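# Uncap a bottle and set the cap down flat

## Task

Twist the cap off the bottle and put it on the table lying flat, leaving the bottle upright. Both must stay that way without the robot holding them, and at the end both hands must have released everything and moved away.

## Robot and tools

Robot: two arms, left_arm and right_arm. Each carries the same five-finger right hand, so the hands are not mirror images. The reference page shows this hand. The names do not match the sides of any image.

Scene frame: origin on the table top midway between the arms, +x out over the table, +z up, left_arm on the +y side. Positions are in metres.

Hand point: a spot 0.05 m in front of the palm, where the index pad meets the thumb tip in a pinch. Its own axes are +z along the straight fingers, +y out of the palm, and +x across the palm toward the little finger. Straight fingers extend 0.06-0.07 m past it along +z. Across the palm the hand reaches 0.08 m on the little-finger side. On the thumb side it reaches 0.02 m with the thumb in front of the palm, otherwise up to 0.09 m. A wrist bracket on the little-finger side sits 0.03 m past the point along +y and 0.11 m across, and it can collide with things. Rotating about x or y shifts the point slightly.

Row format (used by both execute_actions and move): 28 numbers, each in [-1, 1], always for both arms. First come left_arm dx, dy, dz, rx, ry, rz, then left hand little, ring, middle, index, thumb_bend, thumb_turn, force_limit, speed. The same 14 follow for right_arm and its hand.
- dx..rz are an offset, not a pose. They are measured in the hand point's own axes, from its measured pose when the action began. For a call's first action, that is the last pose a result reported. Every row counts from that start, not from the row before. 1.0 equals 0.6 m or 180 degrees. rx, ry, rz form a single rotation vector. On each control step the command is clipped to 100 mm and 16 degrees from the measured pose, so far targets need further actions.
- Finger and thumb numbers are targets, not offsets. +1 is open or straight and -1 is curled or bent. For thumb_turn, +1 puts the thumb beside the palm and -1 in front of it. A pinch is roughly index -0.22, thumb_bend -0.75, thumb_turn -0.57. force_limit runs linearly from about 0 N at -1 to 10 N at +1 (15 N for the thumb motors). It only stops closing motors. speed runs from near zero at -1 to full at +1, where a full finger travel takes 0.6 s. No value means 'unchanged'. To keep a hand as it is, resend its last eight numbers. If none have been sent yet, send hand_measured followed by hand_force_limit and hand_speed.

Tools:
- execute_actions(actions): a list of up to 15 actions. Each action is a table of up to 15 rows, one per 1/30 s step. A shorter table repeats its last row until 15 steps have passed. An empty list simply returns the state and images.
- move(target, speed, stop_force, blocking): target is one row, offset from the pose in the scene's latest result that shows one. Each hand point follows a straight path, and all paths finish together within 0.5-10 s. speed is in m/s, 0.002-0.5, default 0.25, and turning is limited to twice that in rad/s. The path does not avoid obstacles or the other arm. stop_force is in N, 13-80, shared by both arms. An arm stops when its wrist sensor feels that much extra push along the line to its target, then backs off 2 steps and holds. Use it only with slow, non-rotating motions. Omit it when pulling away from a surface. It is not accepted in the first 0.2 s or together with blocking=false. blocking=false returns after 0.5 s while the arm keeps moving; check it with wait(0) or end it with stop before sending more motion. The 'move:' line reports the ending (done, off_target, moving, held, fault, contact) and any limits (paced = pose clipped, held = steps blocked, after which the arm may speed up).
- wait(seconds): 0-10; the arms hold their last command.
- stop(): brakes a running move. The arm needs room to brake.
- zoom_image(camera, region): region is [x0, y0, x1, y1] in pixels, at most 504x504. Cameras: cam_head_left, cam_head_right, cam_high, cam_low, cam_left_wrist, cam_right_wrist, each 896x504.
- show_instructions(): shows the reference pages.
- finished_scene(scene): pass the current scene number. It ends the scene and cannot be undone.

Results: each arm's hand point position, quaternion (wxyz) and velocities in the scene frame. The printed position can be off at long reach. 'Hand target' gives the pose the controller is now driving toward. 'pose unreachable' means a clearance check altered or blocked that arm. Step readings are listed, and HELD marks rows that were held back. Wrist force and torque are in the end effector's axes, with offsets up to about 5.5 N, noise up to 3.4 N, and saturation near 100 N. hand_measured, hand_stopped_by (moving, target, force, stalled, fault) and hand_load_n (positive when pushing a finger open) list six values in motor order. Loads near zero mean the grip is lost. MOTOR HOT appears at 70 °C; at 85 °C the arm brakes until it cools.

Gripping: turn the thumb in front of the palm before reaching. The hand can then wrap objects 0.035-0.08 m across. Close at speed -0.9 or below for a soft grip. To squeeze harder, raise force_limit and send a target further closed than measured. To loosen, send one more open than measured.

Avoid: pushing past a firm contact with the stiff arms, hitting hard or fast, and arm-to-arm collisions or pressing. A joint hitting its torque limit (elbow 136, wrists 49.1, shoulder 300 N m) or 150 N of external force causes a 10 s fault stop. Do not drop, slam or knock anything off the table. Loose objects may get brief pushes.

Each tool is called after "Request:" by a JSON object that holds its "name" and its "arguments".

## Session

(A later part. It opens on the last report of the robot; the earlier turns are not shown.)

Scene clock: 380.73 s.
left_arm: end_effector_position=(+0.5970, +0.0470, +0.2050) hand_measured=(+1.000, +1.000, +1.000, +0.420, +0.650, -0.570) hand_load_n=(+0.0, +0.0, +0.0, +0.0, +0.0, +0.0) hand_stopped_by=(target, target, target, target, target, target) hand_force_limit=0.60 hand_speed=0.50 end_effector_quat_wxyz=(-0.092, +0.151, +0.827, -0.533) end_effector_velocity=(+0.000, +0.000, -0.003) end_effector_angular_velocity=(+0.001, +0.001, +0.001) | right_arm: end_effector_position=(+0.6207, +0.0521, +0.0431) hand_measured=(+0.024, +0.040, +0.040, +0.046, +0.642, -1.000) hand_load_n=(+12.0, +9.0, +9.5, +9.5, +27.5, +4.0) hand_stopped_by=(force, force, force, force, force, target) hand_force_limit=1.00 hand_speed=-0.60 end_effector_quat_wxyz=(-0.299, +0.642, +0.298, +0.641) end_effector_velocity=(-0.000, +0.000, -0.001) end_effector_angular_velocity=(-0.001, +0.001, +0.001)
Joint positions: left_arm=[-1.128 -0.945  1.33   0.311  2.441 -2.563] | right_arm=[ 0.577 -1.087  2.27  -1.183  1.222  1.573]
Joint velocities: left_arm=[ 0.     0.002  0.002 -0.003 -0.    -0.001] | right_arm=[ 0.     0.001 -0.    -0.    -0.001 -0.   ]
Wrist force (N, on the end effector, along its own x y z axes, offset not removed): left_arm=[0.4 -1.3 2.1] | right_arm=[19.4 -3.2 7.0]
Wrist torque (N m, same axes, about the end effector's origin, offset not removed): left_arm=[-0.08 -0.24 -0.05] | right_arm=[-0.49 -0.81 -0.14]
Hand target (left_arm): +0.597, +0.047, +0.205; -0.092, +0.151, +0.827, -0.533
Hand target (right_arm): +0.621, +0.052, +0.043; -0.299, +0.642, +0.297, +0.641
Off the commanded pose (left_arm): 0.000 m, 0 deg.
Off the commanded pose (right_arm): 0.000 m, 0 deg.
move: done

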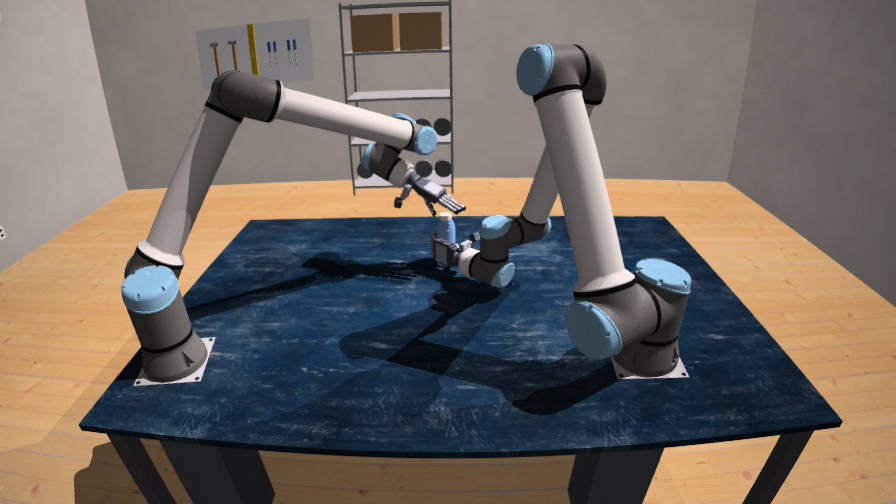

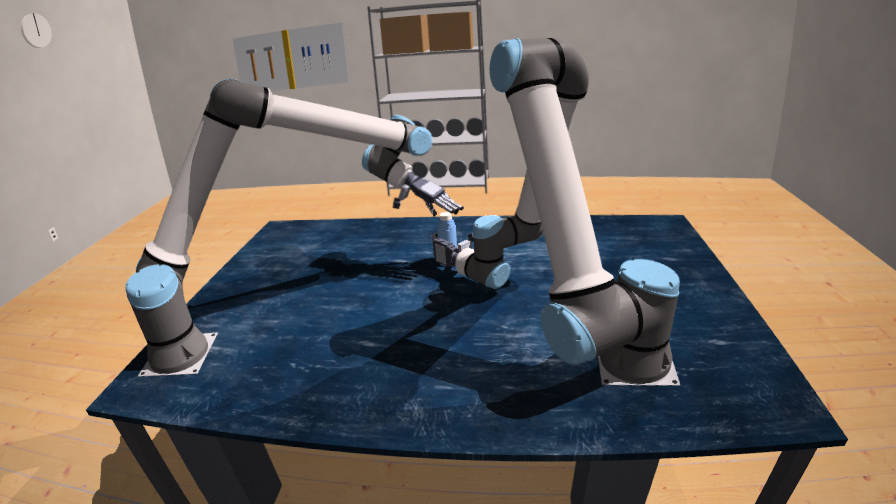

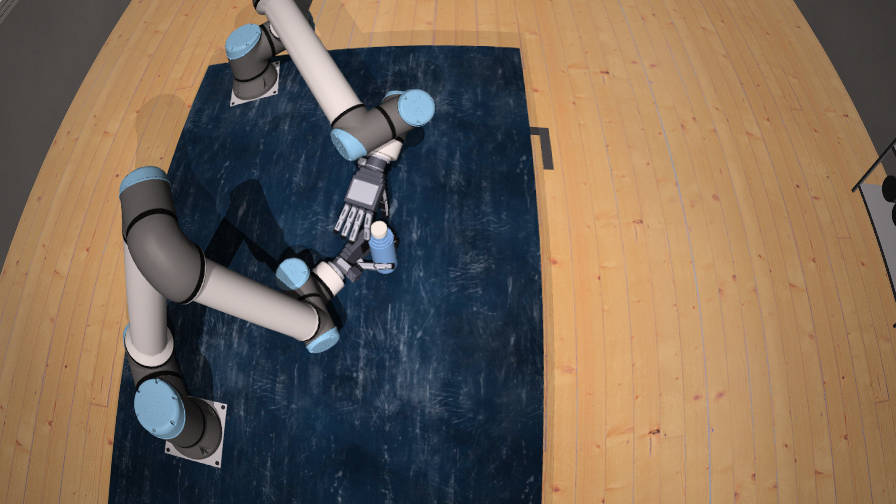

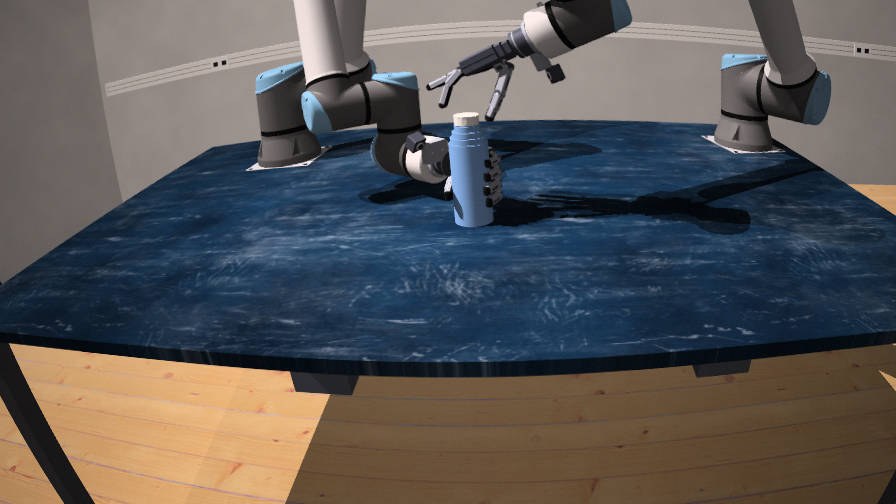

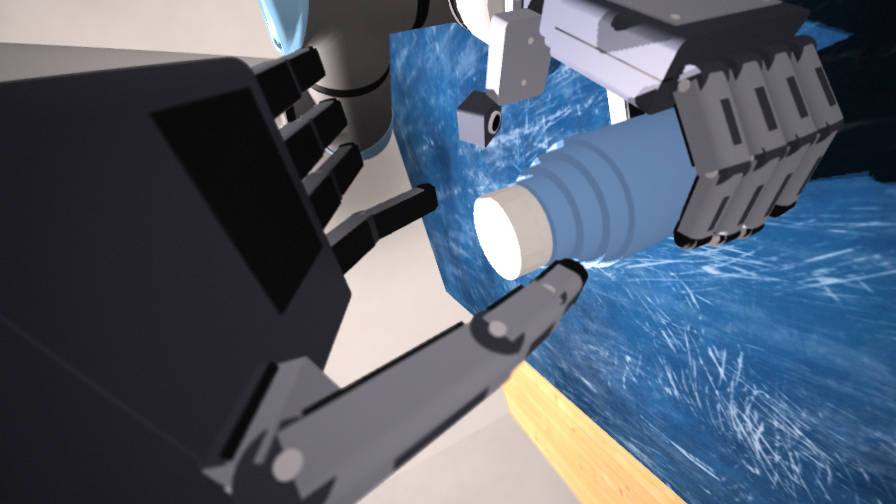

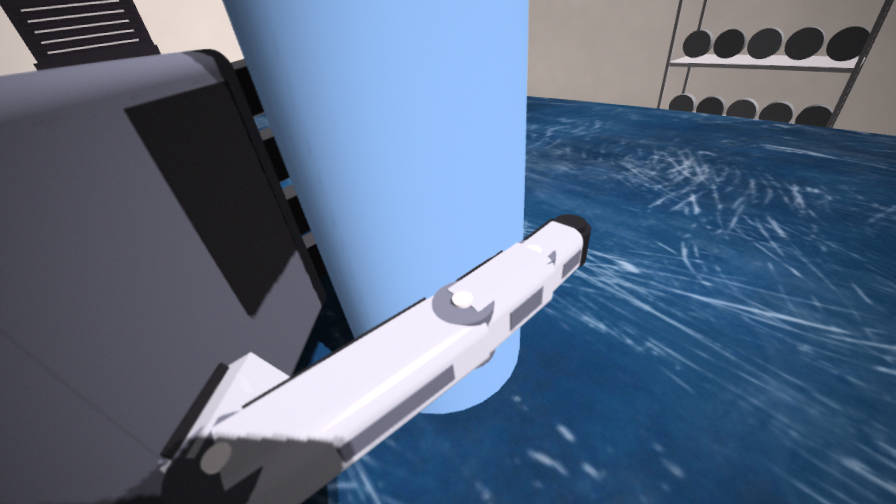

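Request:
{"name": "move", "arguments": {"target": [0,0.0166,0.0078,0,0,0,1,1,1,0.42,0.65,-0.57,0.6,0.5, 0,0,0,0,0,0,-0.8,-0.8,-0.8,-0.8,0.2,-1,1,-0.6], "speed": 0.02, "stop_force": 13}}

Request:
{"name": "execute_actions", "arguments": {"actions": [[[0,0,0,0,0,0,1,1,1,-0.5,-0.5,-0.57,0.6,-0.7, 0,0,0,0,0,0,-0.8,-0.8,-0.8,-0.8,0.2,-1,1,-0.6]],[[0,0,0,0,0,0,1,1,1,-0.5,-0.5,-0.57,0.6,-0.7, 0,0,0,0,0,0,-0.8,-0.8,-0.8,-0.8,0.2,-1,1,-0.6]],[[0,0,0,0,0,0,1,1,1,-0.5,-0.5,-0.57,0.6,-0.7, 0,0,0,0,0,0,-0.8,-0.8,-0.8,-0.8,0.2,-1,1,-0.6]],[[0,0,0,0,0,0,1,1,1,-0.5,-0.5,-0.57,0.6,-0.7, 0,0,0,0,0,0,-0.8,-0.8,-0.8,-0.8,0.2,-1,1,-0.6]]]}}

Request:
{"name": "zoom_image", "arguments": {"camera": "cam_low", "region": [400,40,540,160]}}

Scene clock: 395.67 s.
left_arm: end_effector_position=(+0.5970, +0.0468, +0.1942) hand_measured=(+1.000, +1.000, +1.000, +0.420, +0.650, -0.570) hand_load_n=(+0.0, +0.0, +0.0, +0.0, +0.0, +0.0) hand_stopped_by=(target, target, target, target, target, target) hand_force_limit=0.60 hand_speed=0.50 end_effector_quat_wxyz=(-0.092, +0.151, +0.827, -0.533) end_effector_velocity=(-0.001, -0.000, -0.001) end_effector_angular_velocity=(+0.000, +0.001, -0.001) | right_arm: end_effector_position=(+0.6207, +0.0521, +0.0431) hand_measured=(+0.024, +0.040, +0.040, +0.046, +0.642, -1.000) hand_load_n=(+12.0, +9.0, +9.5, +9.5, +27.5, +4.0) hand_stopped_by=(force, force, force, force, force, target) hand_force_limit=1.00 hand_speed=-0.60 end_effector_quat_wxyz=(-0.299, +0.642, +0.297, +0.641) end_effector_velocity=(+0.001, +0.000, +0.001) end_effector_angular_velocity=(+0.001, -0.002, +0.001)
Joint positions: left_arm=[-1.128 -0.937  1.339  0.296  2.441 -2.563] | right_arm=[ 0.577 -1.087  2.27  -1.183  1.222  1.573]
Joint velocities: left_arm=[-0.001  0.001  0.001 -0.001  0.001 -0.001] | right_arm=[ 0.    -0.001 -0.001  0.    -0.     0.   ]
Wrist force (N, on the end effector, along its own x y z axes, offset not removed): left_arm=[0.2 -1.3 0.3] | right_arm=[15.0 -6.9 5.4]
Wrist torque (N m, same axes, about the end effector's origin, offset not removed): left_arm=[-0.03 -0.18 -0.07] | right_arm=[-0.83 -0.32 -0.67]
Hand target (left_arm): +0.597, +0.047, +0.194; -0.092, +0.151, +0.827, -0.533
Hand target (right_arm): +0.621, +0.052, +0.043; -0.299, +0.642, +0.298, +0.641
Off the commanded pose (left_arm): 0.000 m, 0 deg.
Off the commanded pose (right_arm): 0.000 m, 0 deg.
move: done

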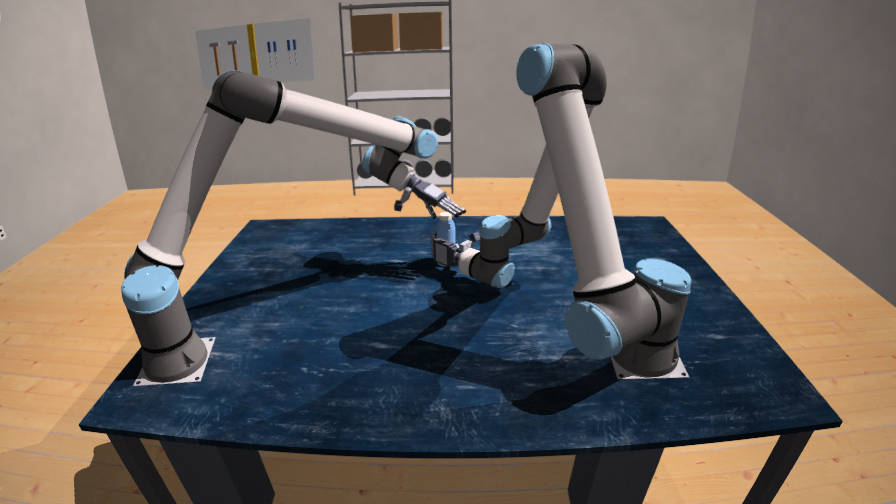

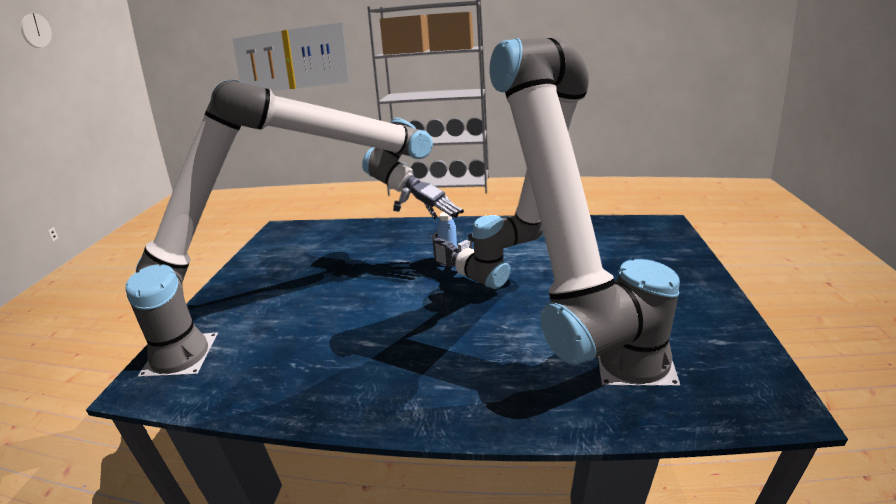

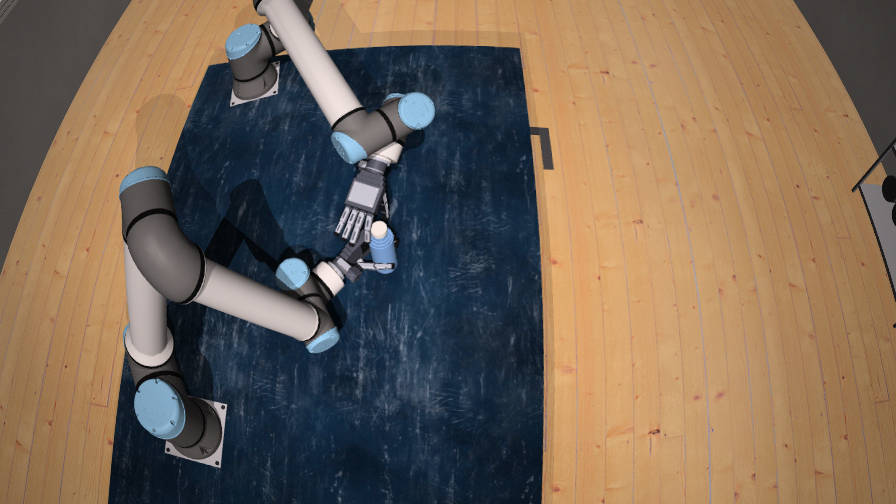

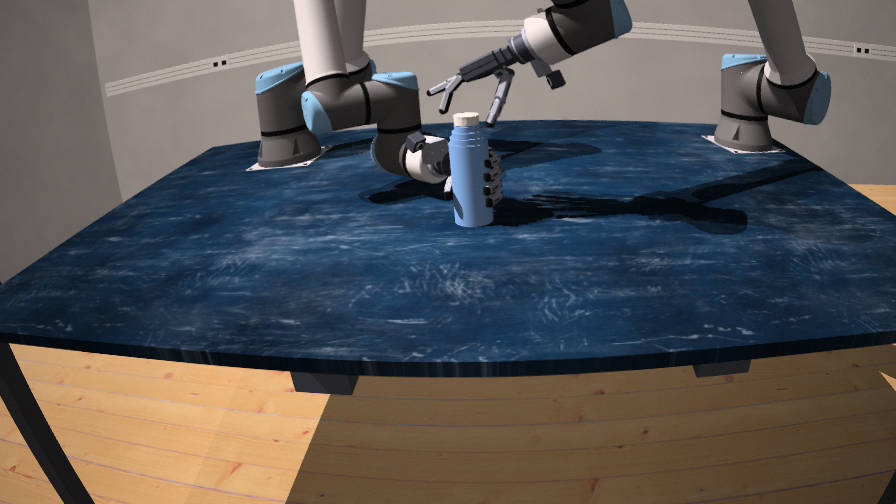

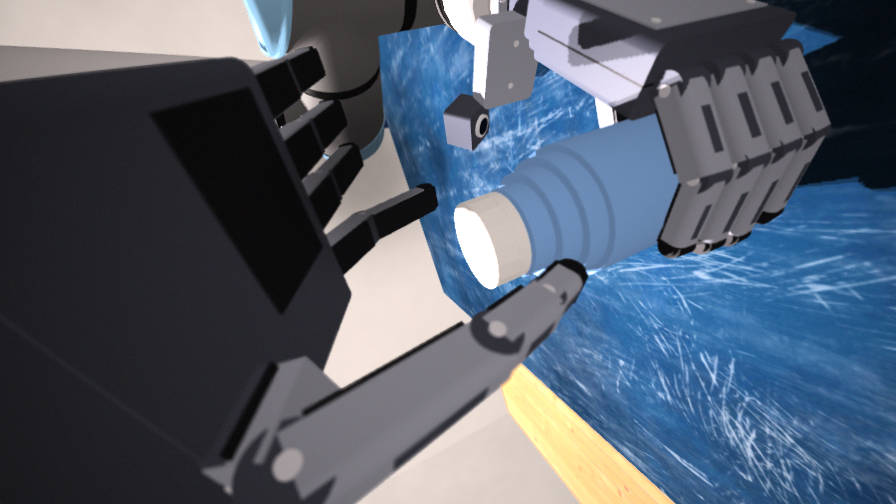

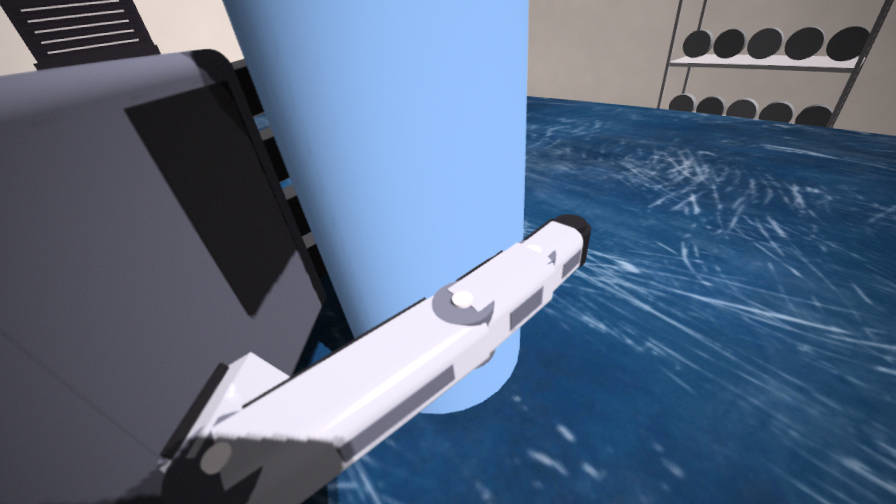

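Scene clock: 397.67 s.
left_arm: end_effector_position=(+0.5970, +0.0468, +0.1942) hand_measured=(+1.000, +1.000, +1.000, +0.110, +0.064, -0.570) hand_load_n=(+0.0, +0.0, +0.0, +13.0, +11.5, +0.5) hand_stopped_by=(target, target, target, force, moving, target) hand_force_limit=0.60 hand_speed=-0.70 end_effector_quat_wxyz=(-0.092, +0.151, +0.827, -0.533) end_effector_velocity=(-0.000, +0.001, -0.001) end_effector_angular_velocity=(+0.002, +0.001, +0.000) | right_arm: end_effector_position=(+0.6206, +0.0520, +0.0431) hand_measured=(+0.024, +0.040, +0.040, +0.046, +0.642, -1.000) hand_load_n=(+13.0, +9.0, +9.0, +8.5, +28.0, +2.5) hand_stopped_by=(force, force, force, force, force, target) hand_force_limit=1.00 hand_speed=-0.60 end_effector_quat_wxyz=(-0.299, +0.642, +0.298, +0.641) end_effector_velocity=(-0.000, -0.000, +0.001) end_effector_angular_velocity=(+0.000, -0.002, -0.000)
Joint positions: left_arm=[-1.128 -0.937  1.339  0.296  2.441 -2.563] | right_arm=[ 0.577 -1.087  2.27  -1.183  1.222  1.573]
Joint velocities: left_arm=[ 0.     0.001  0.001  0.001 -0.    -0.   ] | right_arm=[ 0.    -0.002  0.001 -0.001  0.    -0.001]
Wrist force (N, on the end effector, along its own x y z axes, offset not removed): left_arm=[1.1 5.7 6.9] | right_arm=[18.4 -0.1 0.2]
Wrist torque (N m, same axes, about the end effector's origin, offset not removed): left_arm=[0.55 -0.57 0.40] | right_arm=[0.37 -1.70 -0.06]
Hand target (left_arm): +0.597, +0.047, +0.194; -0.092, +0.151, +0.827, -0.533
Hand target (right_arm): +0.621, +0.052, +0.043; -0.299, +0.642, +0.298, +0.641
Off the commanded pose (left_arm): 0.000 m, 0 deg.
Off the commanded pose (right_arm): 0.000 m, 0 deg.
Step readings (end_effector_position; steps 1 to 15: 1st action; 16 to 30: 2nd action; 31 to 45: 3rd action; 46 to 60: 4th action):
0: left_arm (+0.5970, +0.0468, +0.1942) | right_arm (+0.6207, +0.0521, +0.0431)
1: left_arm (+0.5970, +0.0468, +0.1942) | right_arm (+0.6207, +0.0521, +0.0431)
2: left_arm (+0.5970, +0.0468, +0.1942) | right_arm (+0.6207, +0.0521, +0.0431)
4: left_arm (+0.5970, +0.0468, +0.1942) | right_arm (+0.6207, +0.0521, +0.0431)
8: left_arm (+0.5970, +0.0468, +0.1942) | right_arm (+0.6207, +0.0521, +0.0431)
15: left_arm (+0.5970, +0.0468, +0.1942) | right_arm (+0.6207, +0.0521, +0.0431)
16: left_arm (+0.5970, +0.0468, +0.1942) | right_arm (+0.6207, +0.0521, +0.0431)
17: left_arm (+0.5970, +0.0468, +0.1942) | right_arm (+0.6207, +0.0521, +0.0431)
19: left_arm (+0.5970, +0.0468, +0.1942) | right_arm (+0.6207, +0.0521, +0.0431)
23: left_arm (+0.5970, +0.0468, +0.1942) | right_arm (+0.6206, +0.0520, +0.0431)
30: left_arm (+0.5970, +0.0468, +0.1942) | right_arm (+0.6206, +0.0520, +0.0431)
31: left_arm (+0.5970, +0.0468, +0.1942) | right_arm (+0.6206, +0.0520, +0.0431)
32: left_arm (+0.5970, +0.0468, +0.1942) | right_arm (+0.6206, +0.0520, +0.0431)
34: left_arm (+0.5970, +0.0468, +0.1942) | right_arm (+0.6206, +0.0520, +0.0431)
38: left_arm (+0.5970, +0.0468, +0.1942) | right_arm (+0.6206, +0.0520, +0.0431)
45: left_arm (+0.5970, +0.0468, +0.1942) | right_arm (+0.6206, +0.0520, +0.0431)
46: left_arm (+0.5970, +0.0468, +0.1942) | right_arm (+0.6206, +0.0520, +0.0431)
47: left_arm (+0.5970, +0.0468, +0.1942) | right_arm (+0.6206, +0.0520, +0.0431)
49: left_arm (+0.5970, +0.0468, +0.1942) | right_arm (+0.6206, +0.0520, +0.0431)
53: left_arm (+0.5970, +0.0468, +0.1942) | right_arm (+0.6206, +0.0520, +0.0431)
60: end_effector_position above

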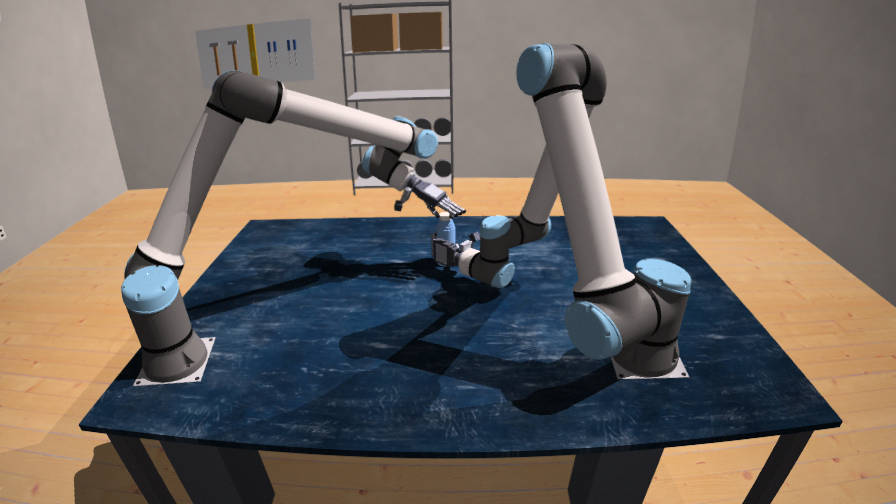

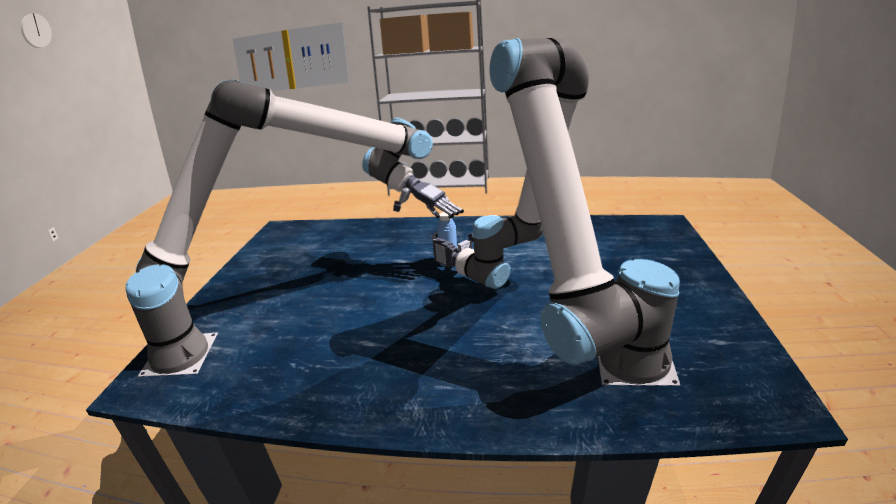

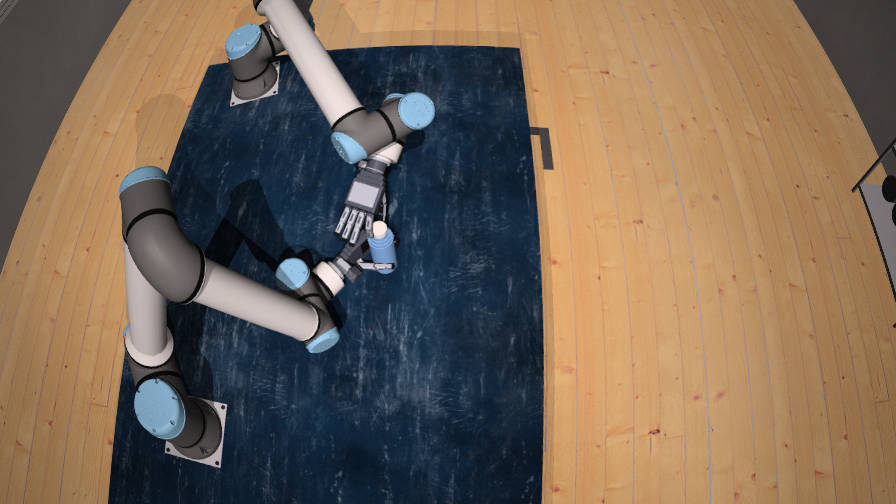

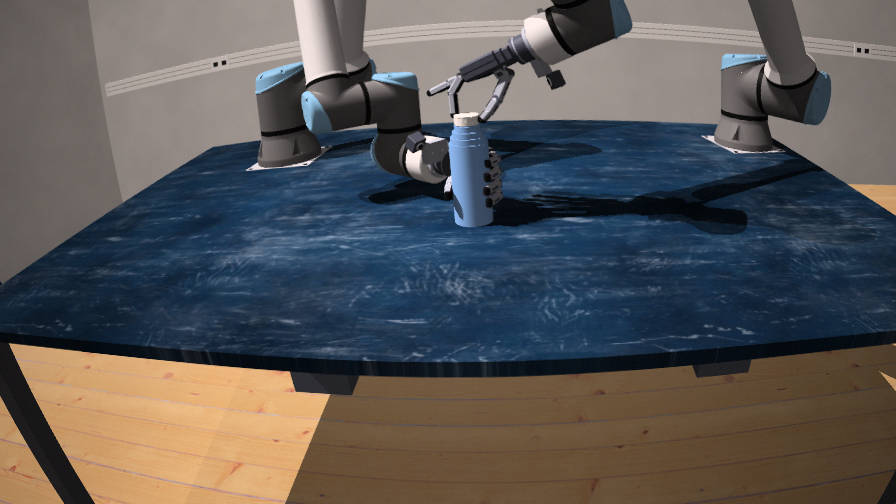

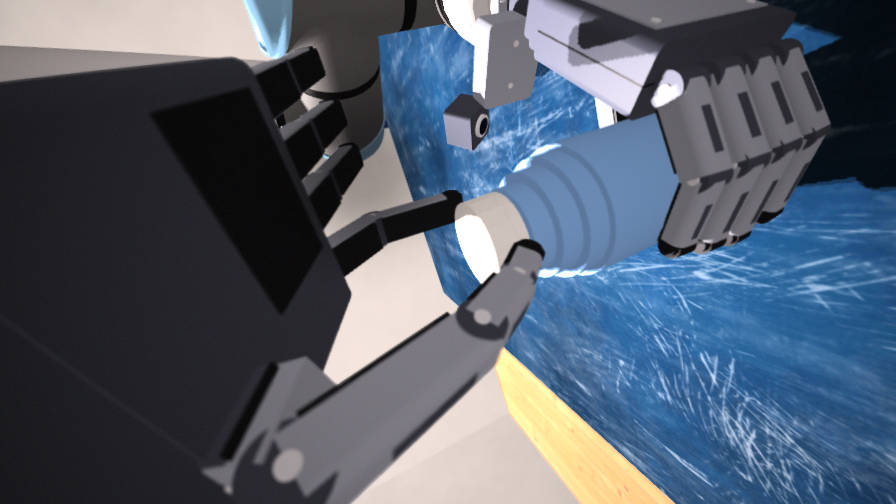

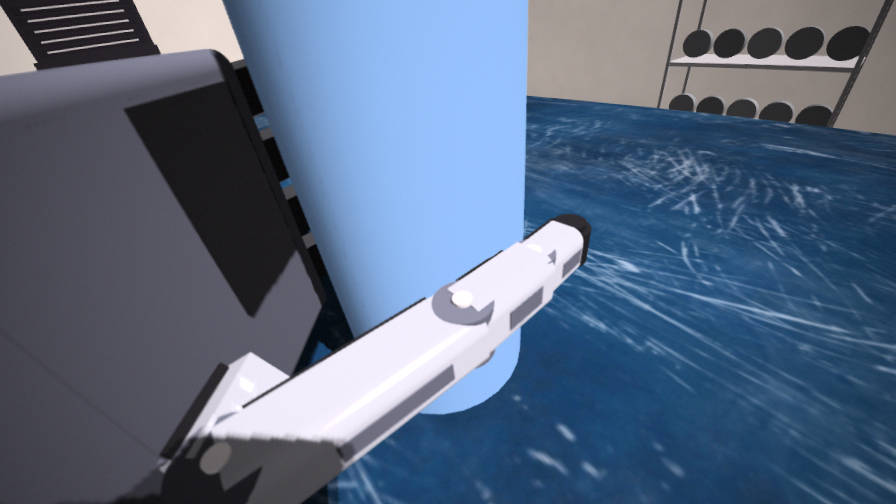

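Region (400, 40, 540, 160) of cam_low's 896x504 image, scaled by 3.600, with more detail than that image has; it fills the top 432 rows of this view, and the rest is white.

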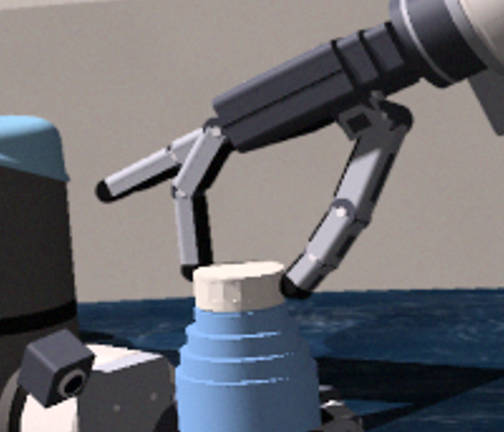

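Request:
{"name": "move", "arguments": {"target": [-0.001,-0.0050,0.0027,0,-0.4278,-0.1998,1,1,1,-0.5,-0.5,-0.57,0.6,-0.7, 0,0,0,0,0,0,-0.8,-0.8,-0.8,-0.8,0.2,-1,1,-0.6], "speed": 0.3}}

Request:
{"name": "zoom_image", "arguments": {"camera": "cam_low", "region": [400,40,540,160]}}

Scene clock: 406.50 s.
left_arm: end_effector_position=(+0.5961, +0.0440, +0.1964) hand_measured=(+1.000, +1.000, +1.000, +0.110, +0.054, -0.570) hand_load_n=(+0.0, +0.0, +0.0, +11.5, +0.0, +0.0) hand_stopped_by=(target, target, target, force, force, target) hand_force_limit=0.60 hand_speed=-0.70 end_effector_quat_wxyz=(+0.285, -0.451, +0.709, -0.461) end_effector_velocity=(+0.000, -0.001, +0.000) end_effector_angular_velocity=(-0.001, +0.003, +0.010) | right_arm: end_effector_position=(+0.6205, +0.0521, +0.0430) hand_measured=(+0.208, +0.144, +0.062, +0.046, +0.642, -1.000) hand_load_n=(+21.5, +21.5, +21.0, +0.0, +26.5, -13.5) hand_stopped_by=(force, force, force, force, force, target) hand_force_limit=1.00 hand_speed=-0.60 end_effector_quat_wxyz=(-0.299, +0.642, +0.298, +0.640) end_effector_velocity=(+0.001, -0.000, +0.001) end_effector_angular_velocity=(+0.001, -0.001, -0.002)
Joint positions: left_arm=[-1.505 -1.023  1.462  0.166  0.814 -3.597] | right_arm=[ 0.577 -1.087  2.271 -1.183  1.222  1.573]
Joint velocities: left_arm=[-0.001  0.005 -0.009  0.012 -0.007 -0.013] | right_arm=[-0.    -0.    -0.001  0.     0.002  0.001]
Wrist force (N, on the end effector, along its own x y z axes, offset not removed): left_arm=[44.4 -18.1 6.1] | right_arm=[-12.7 -21.7 39.3]
Wrist torque (N m, same axes, about the end effector's origin, offset not removed): left_arm=[1.26 0.94 0.47] | right_arm=[0.25 -5.75 -3.31]
Hand target (left_arm): +0.596, +0.044, +0.196; +0.285, -0.452, +0.709, -0.460
Hand target (right_arm): +0.621, +0.052, +0.043; -0.299, +0.642, +0.298, +0.641
Off the commanded pose (left_arm): 0.000 m, 0 deg.
Off the commanded pose (right_arm): 0.000 m, 0 deg.
move: done

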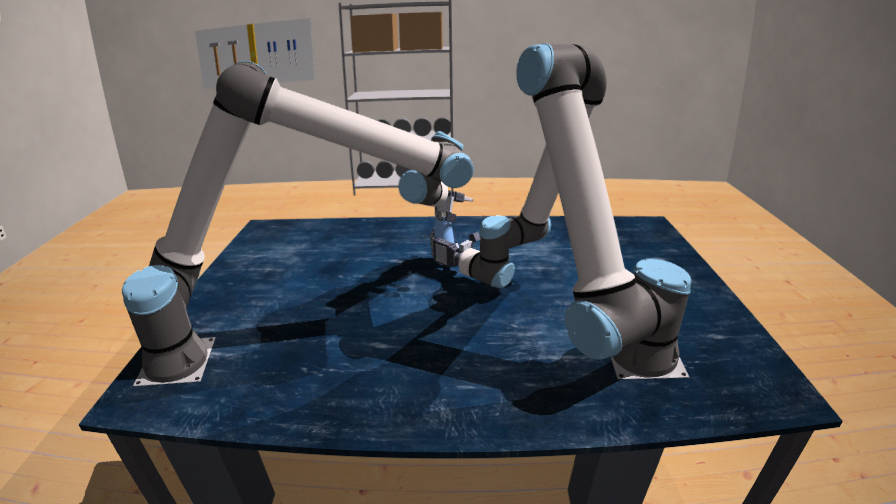

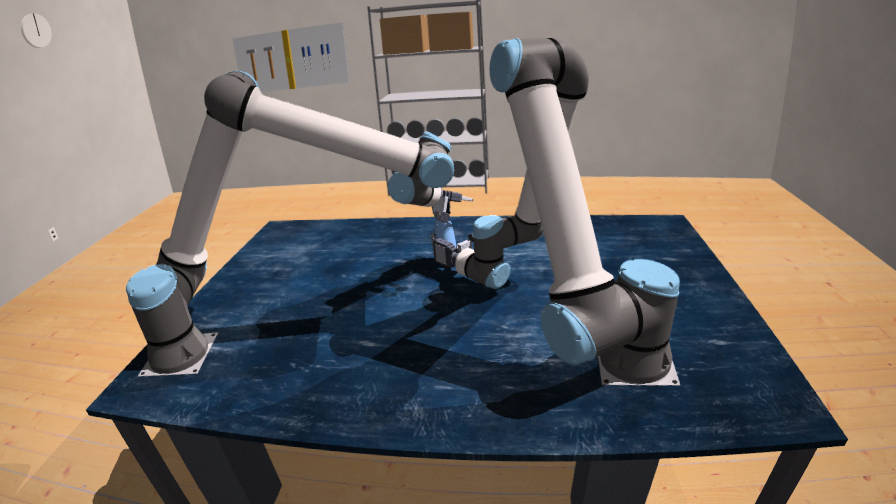

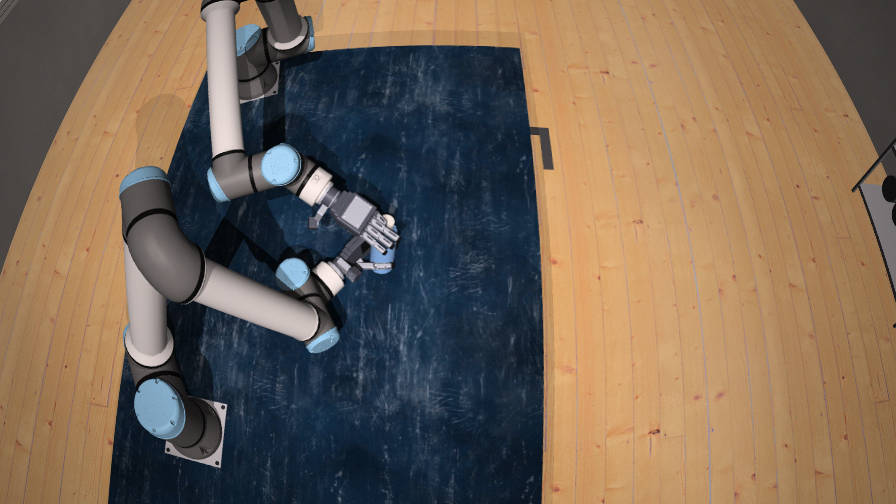

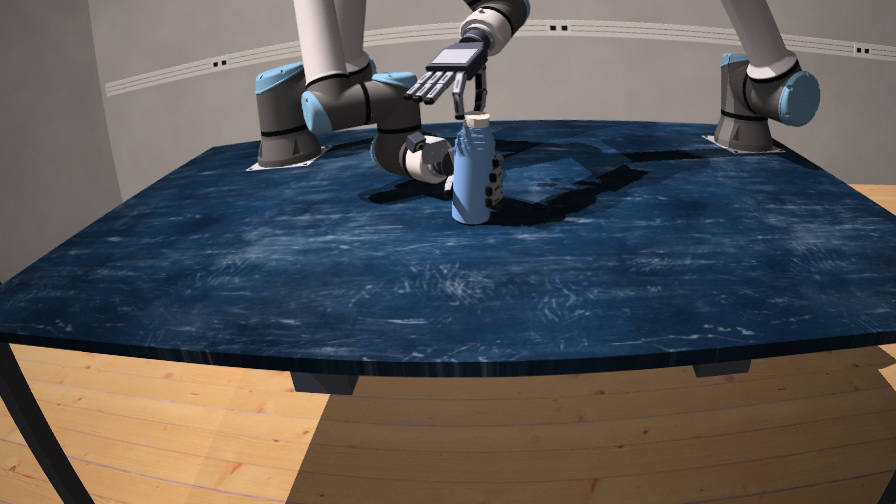

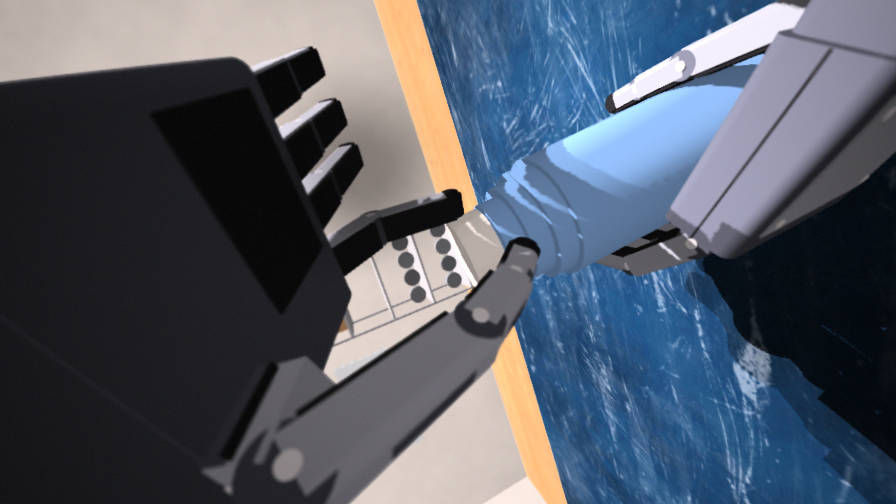

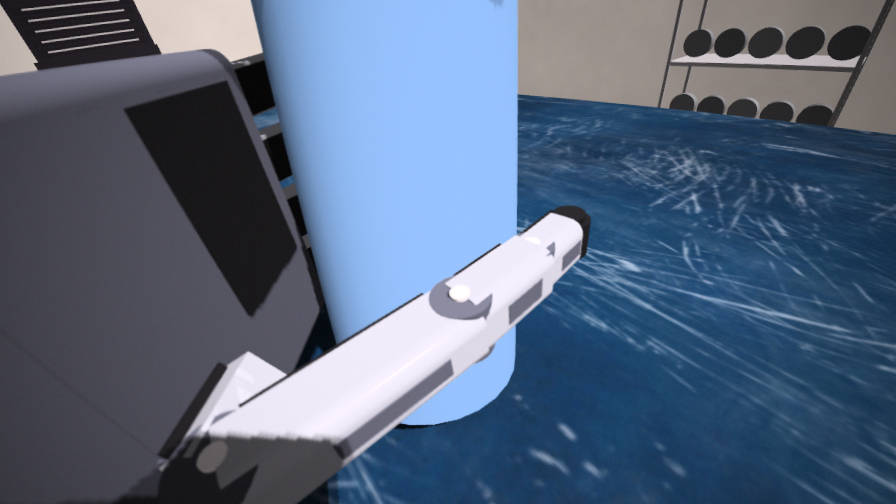

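Region (400, 40, 540, 160) of cam_low's 896x504 image, scaled by 3.600, with more detail than that image has; it fills the top 432 rows of this view, and the rest is white.

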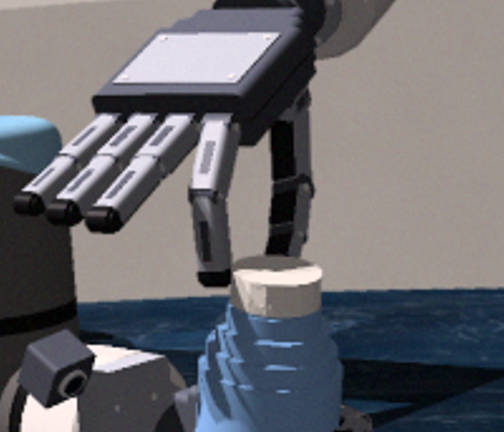

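Request:
{"name": "move", "arguments": {"target": [0.02,-0.02,-0.005,0,0,0,1,1,1,0.42,0.65,-0.57,0.6,0.5, 0,0,0,0,0,0,-0.8,-0.8,-0.8,-0.8,0.2,-1,1,-0.6], "speed": 0.03}}

Request:
{"name": "zoom_image", "arguments": {"camera": "cam_low", "region": [380,40,600,230]}}

Request:
{"name": "zoom_image", "arguments": {"camera": "cam_high", "region": [300,150,460,300]}}

Scene clock: 417.33 s.
left_arm: end_effector_position=(+0.5931, +0.0325, +0.2085) hand_measured=(+1.000, +1.000, +1.000, +0.420, +0.650, -0.570) hand_load_n=(+0.0, +0.0, +0.0, +0.0, +0.0, +0.0) hand_stopped_by=(target, target, target, target, target, target) hand_force_limit=0.60 hand_speed=0.50 end_effector_quat_wxyz=(+0.285, -0.451, +0.709, -0.461) end_effector_velocity=(-0.001, -0.002, +0.001) end_effector_angular_velocity=(+0.000, +0.000, -0.001) | right_arm: end_effector_position=(+0.6205, +0.0521, +0.0430) hand_measured=(+0.206, +0.140, +0.058, +0.046, +0.630, -1.000) hand_load_n=(+0.0, +0.0, +1.0, +3.0, +3.5, +0.0) hand_stopped_by=(force, force, force, force, force, target) hand_force_limit=1.00 hand_speed=-0.60 end_effector_quat_wxyz=(-0.299, +0.642, +0.298, +0.640) end_effector_velocity=(-0.001, -0.000, -0.002) end_effector_angular_velocity=(-0.001, +0.002, +0.001)
Joint positions: left_arm=[-1.513 -1.017  1.429  0.196  0.808 -3.603] | right_arm=[ 0.577 -1.087  2.271 -1.183  1.222  1.573]
Joint velocities: left_arm=[-0.001  0.001 -0.004  0.004  0.    -0.001] | right_arm=[-0.     0.002  0.     0.001 -0.001 -0.   ]
Wrist force (N, on the end effector, along its own x y z axes, offset not removed): left_arm=[1.2 -2.6 -2.8] | right_arm=[-0.5 -1.6 1.8]
Wrist torque (N m, same axes, about the end effector's origin, offset not removed): left_arm=[0.01 -0.15 0.11] | right_arm=[-0.27 -0.02 -0.23]
Hand target (left_arm): +0.593, +0.032, +0.209; +0.285, -0.451, +0.709, -0.461
Hand target (right_arm): +0.621, +0.052, +0.043; -0.299, +0.642, +0.298, +0.640
Off the commanded pose (left_arm): 0.000 m, 0 deg.
Off the commanded pose (right_arm): 0.000 m, 0 deg.
move: done

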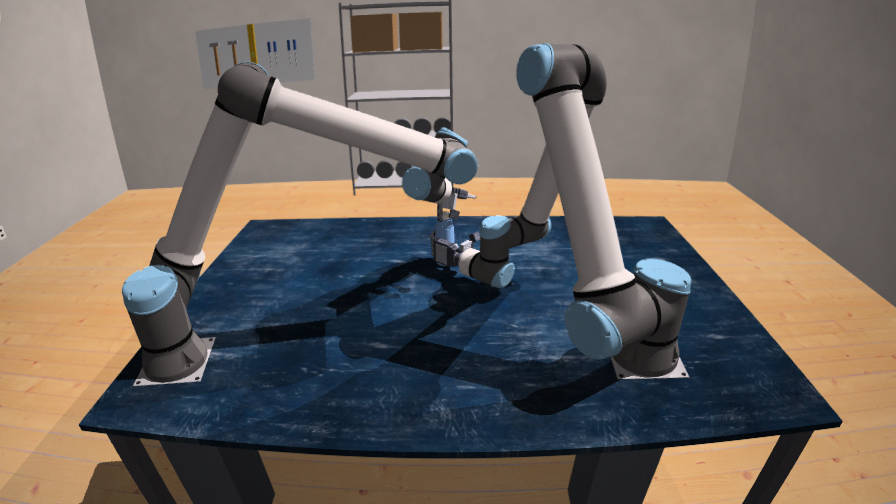

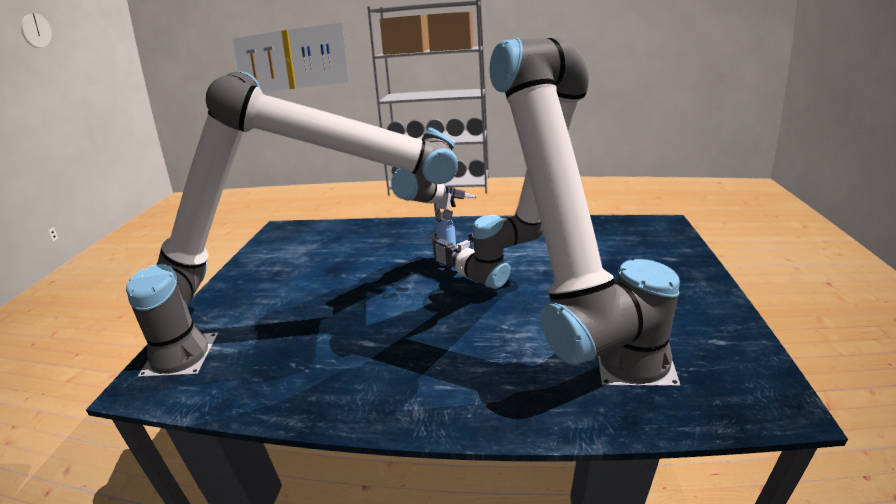

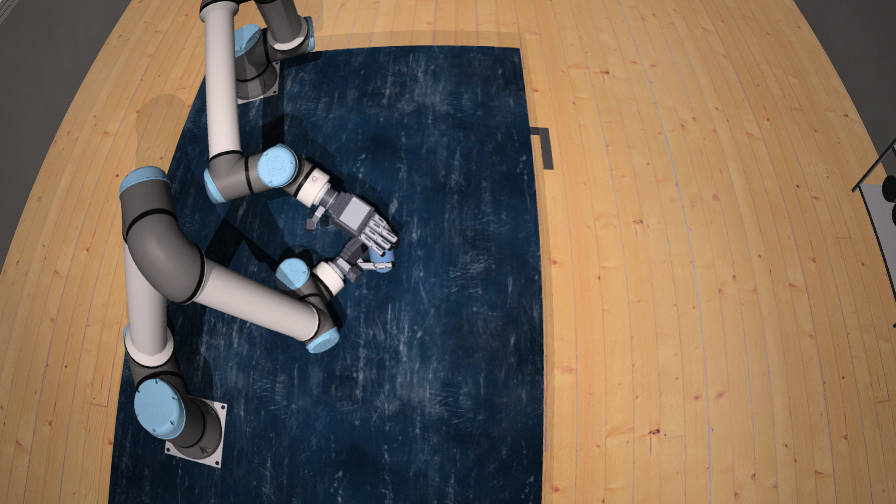

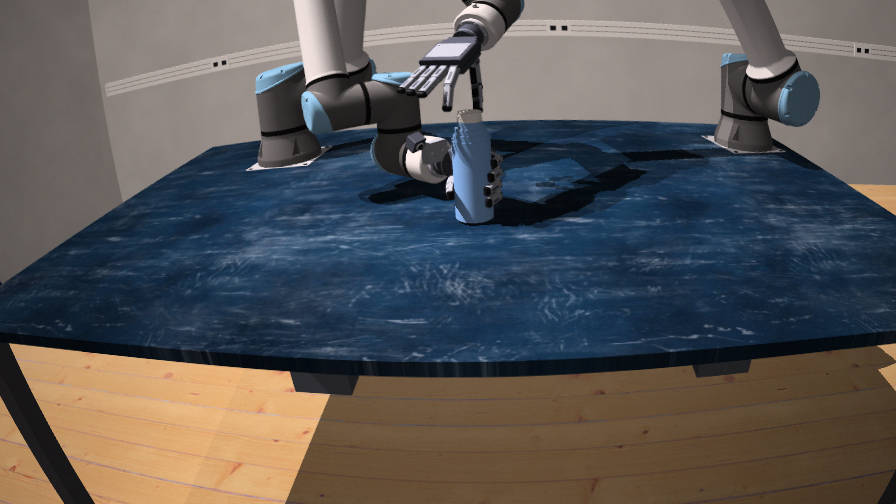

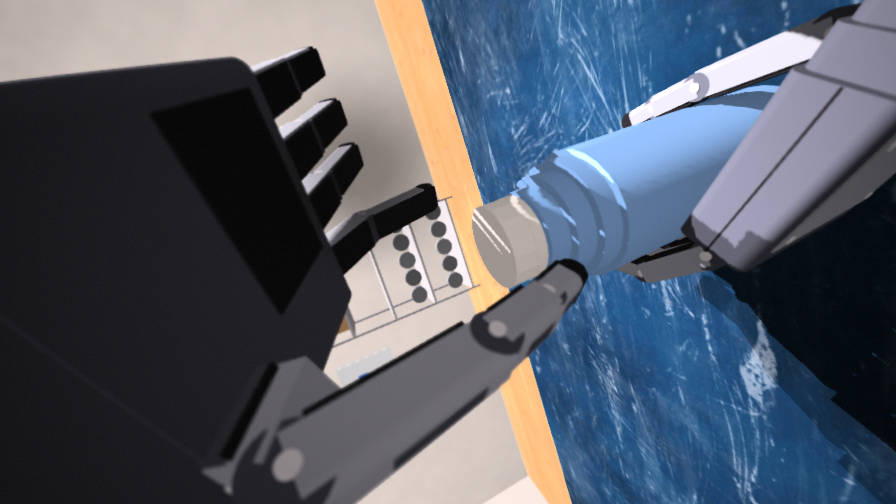

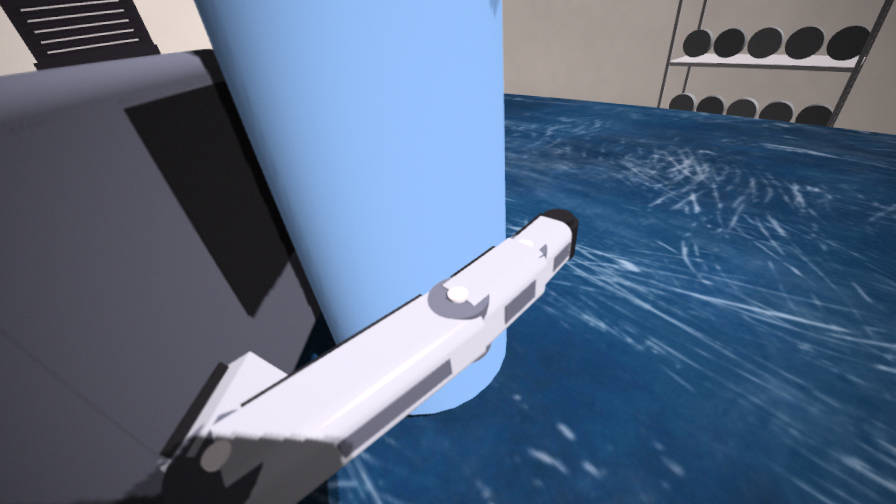

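Region (380, 40, 600, 230) of cam_low's 896x504 image, scaled by 2.291, with more detail than that image has; it fills the top 435 rows of this view, and the rest is white.

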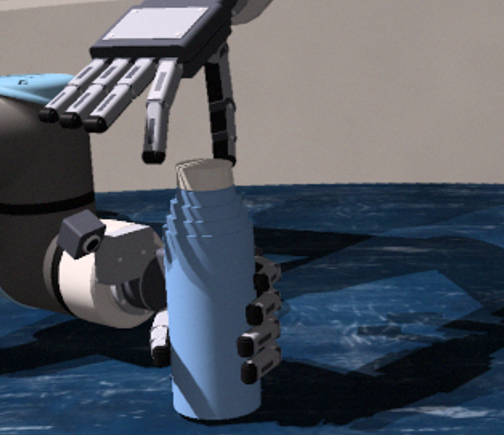

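Region (300, 150, 460, 300) of cam_high's 896x504 image, scaled by 3.150, with more detail than that image has; it fills the top 472 rows of this view, and the rest is white.

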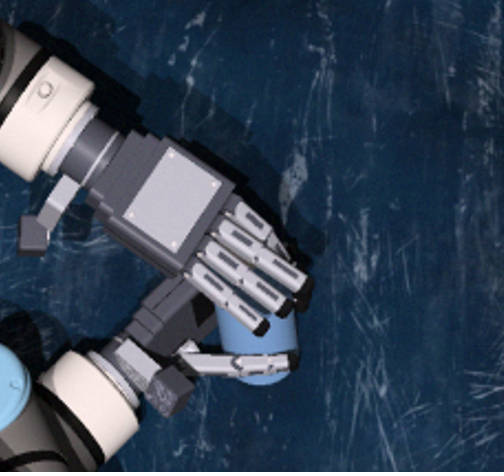

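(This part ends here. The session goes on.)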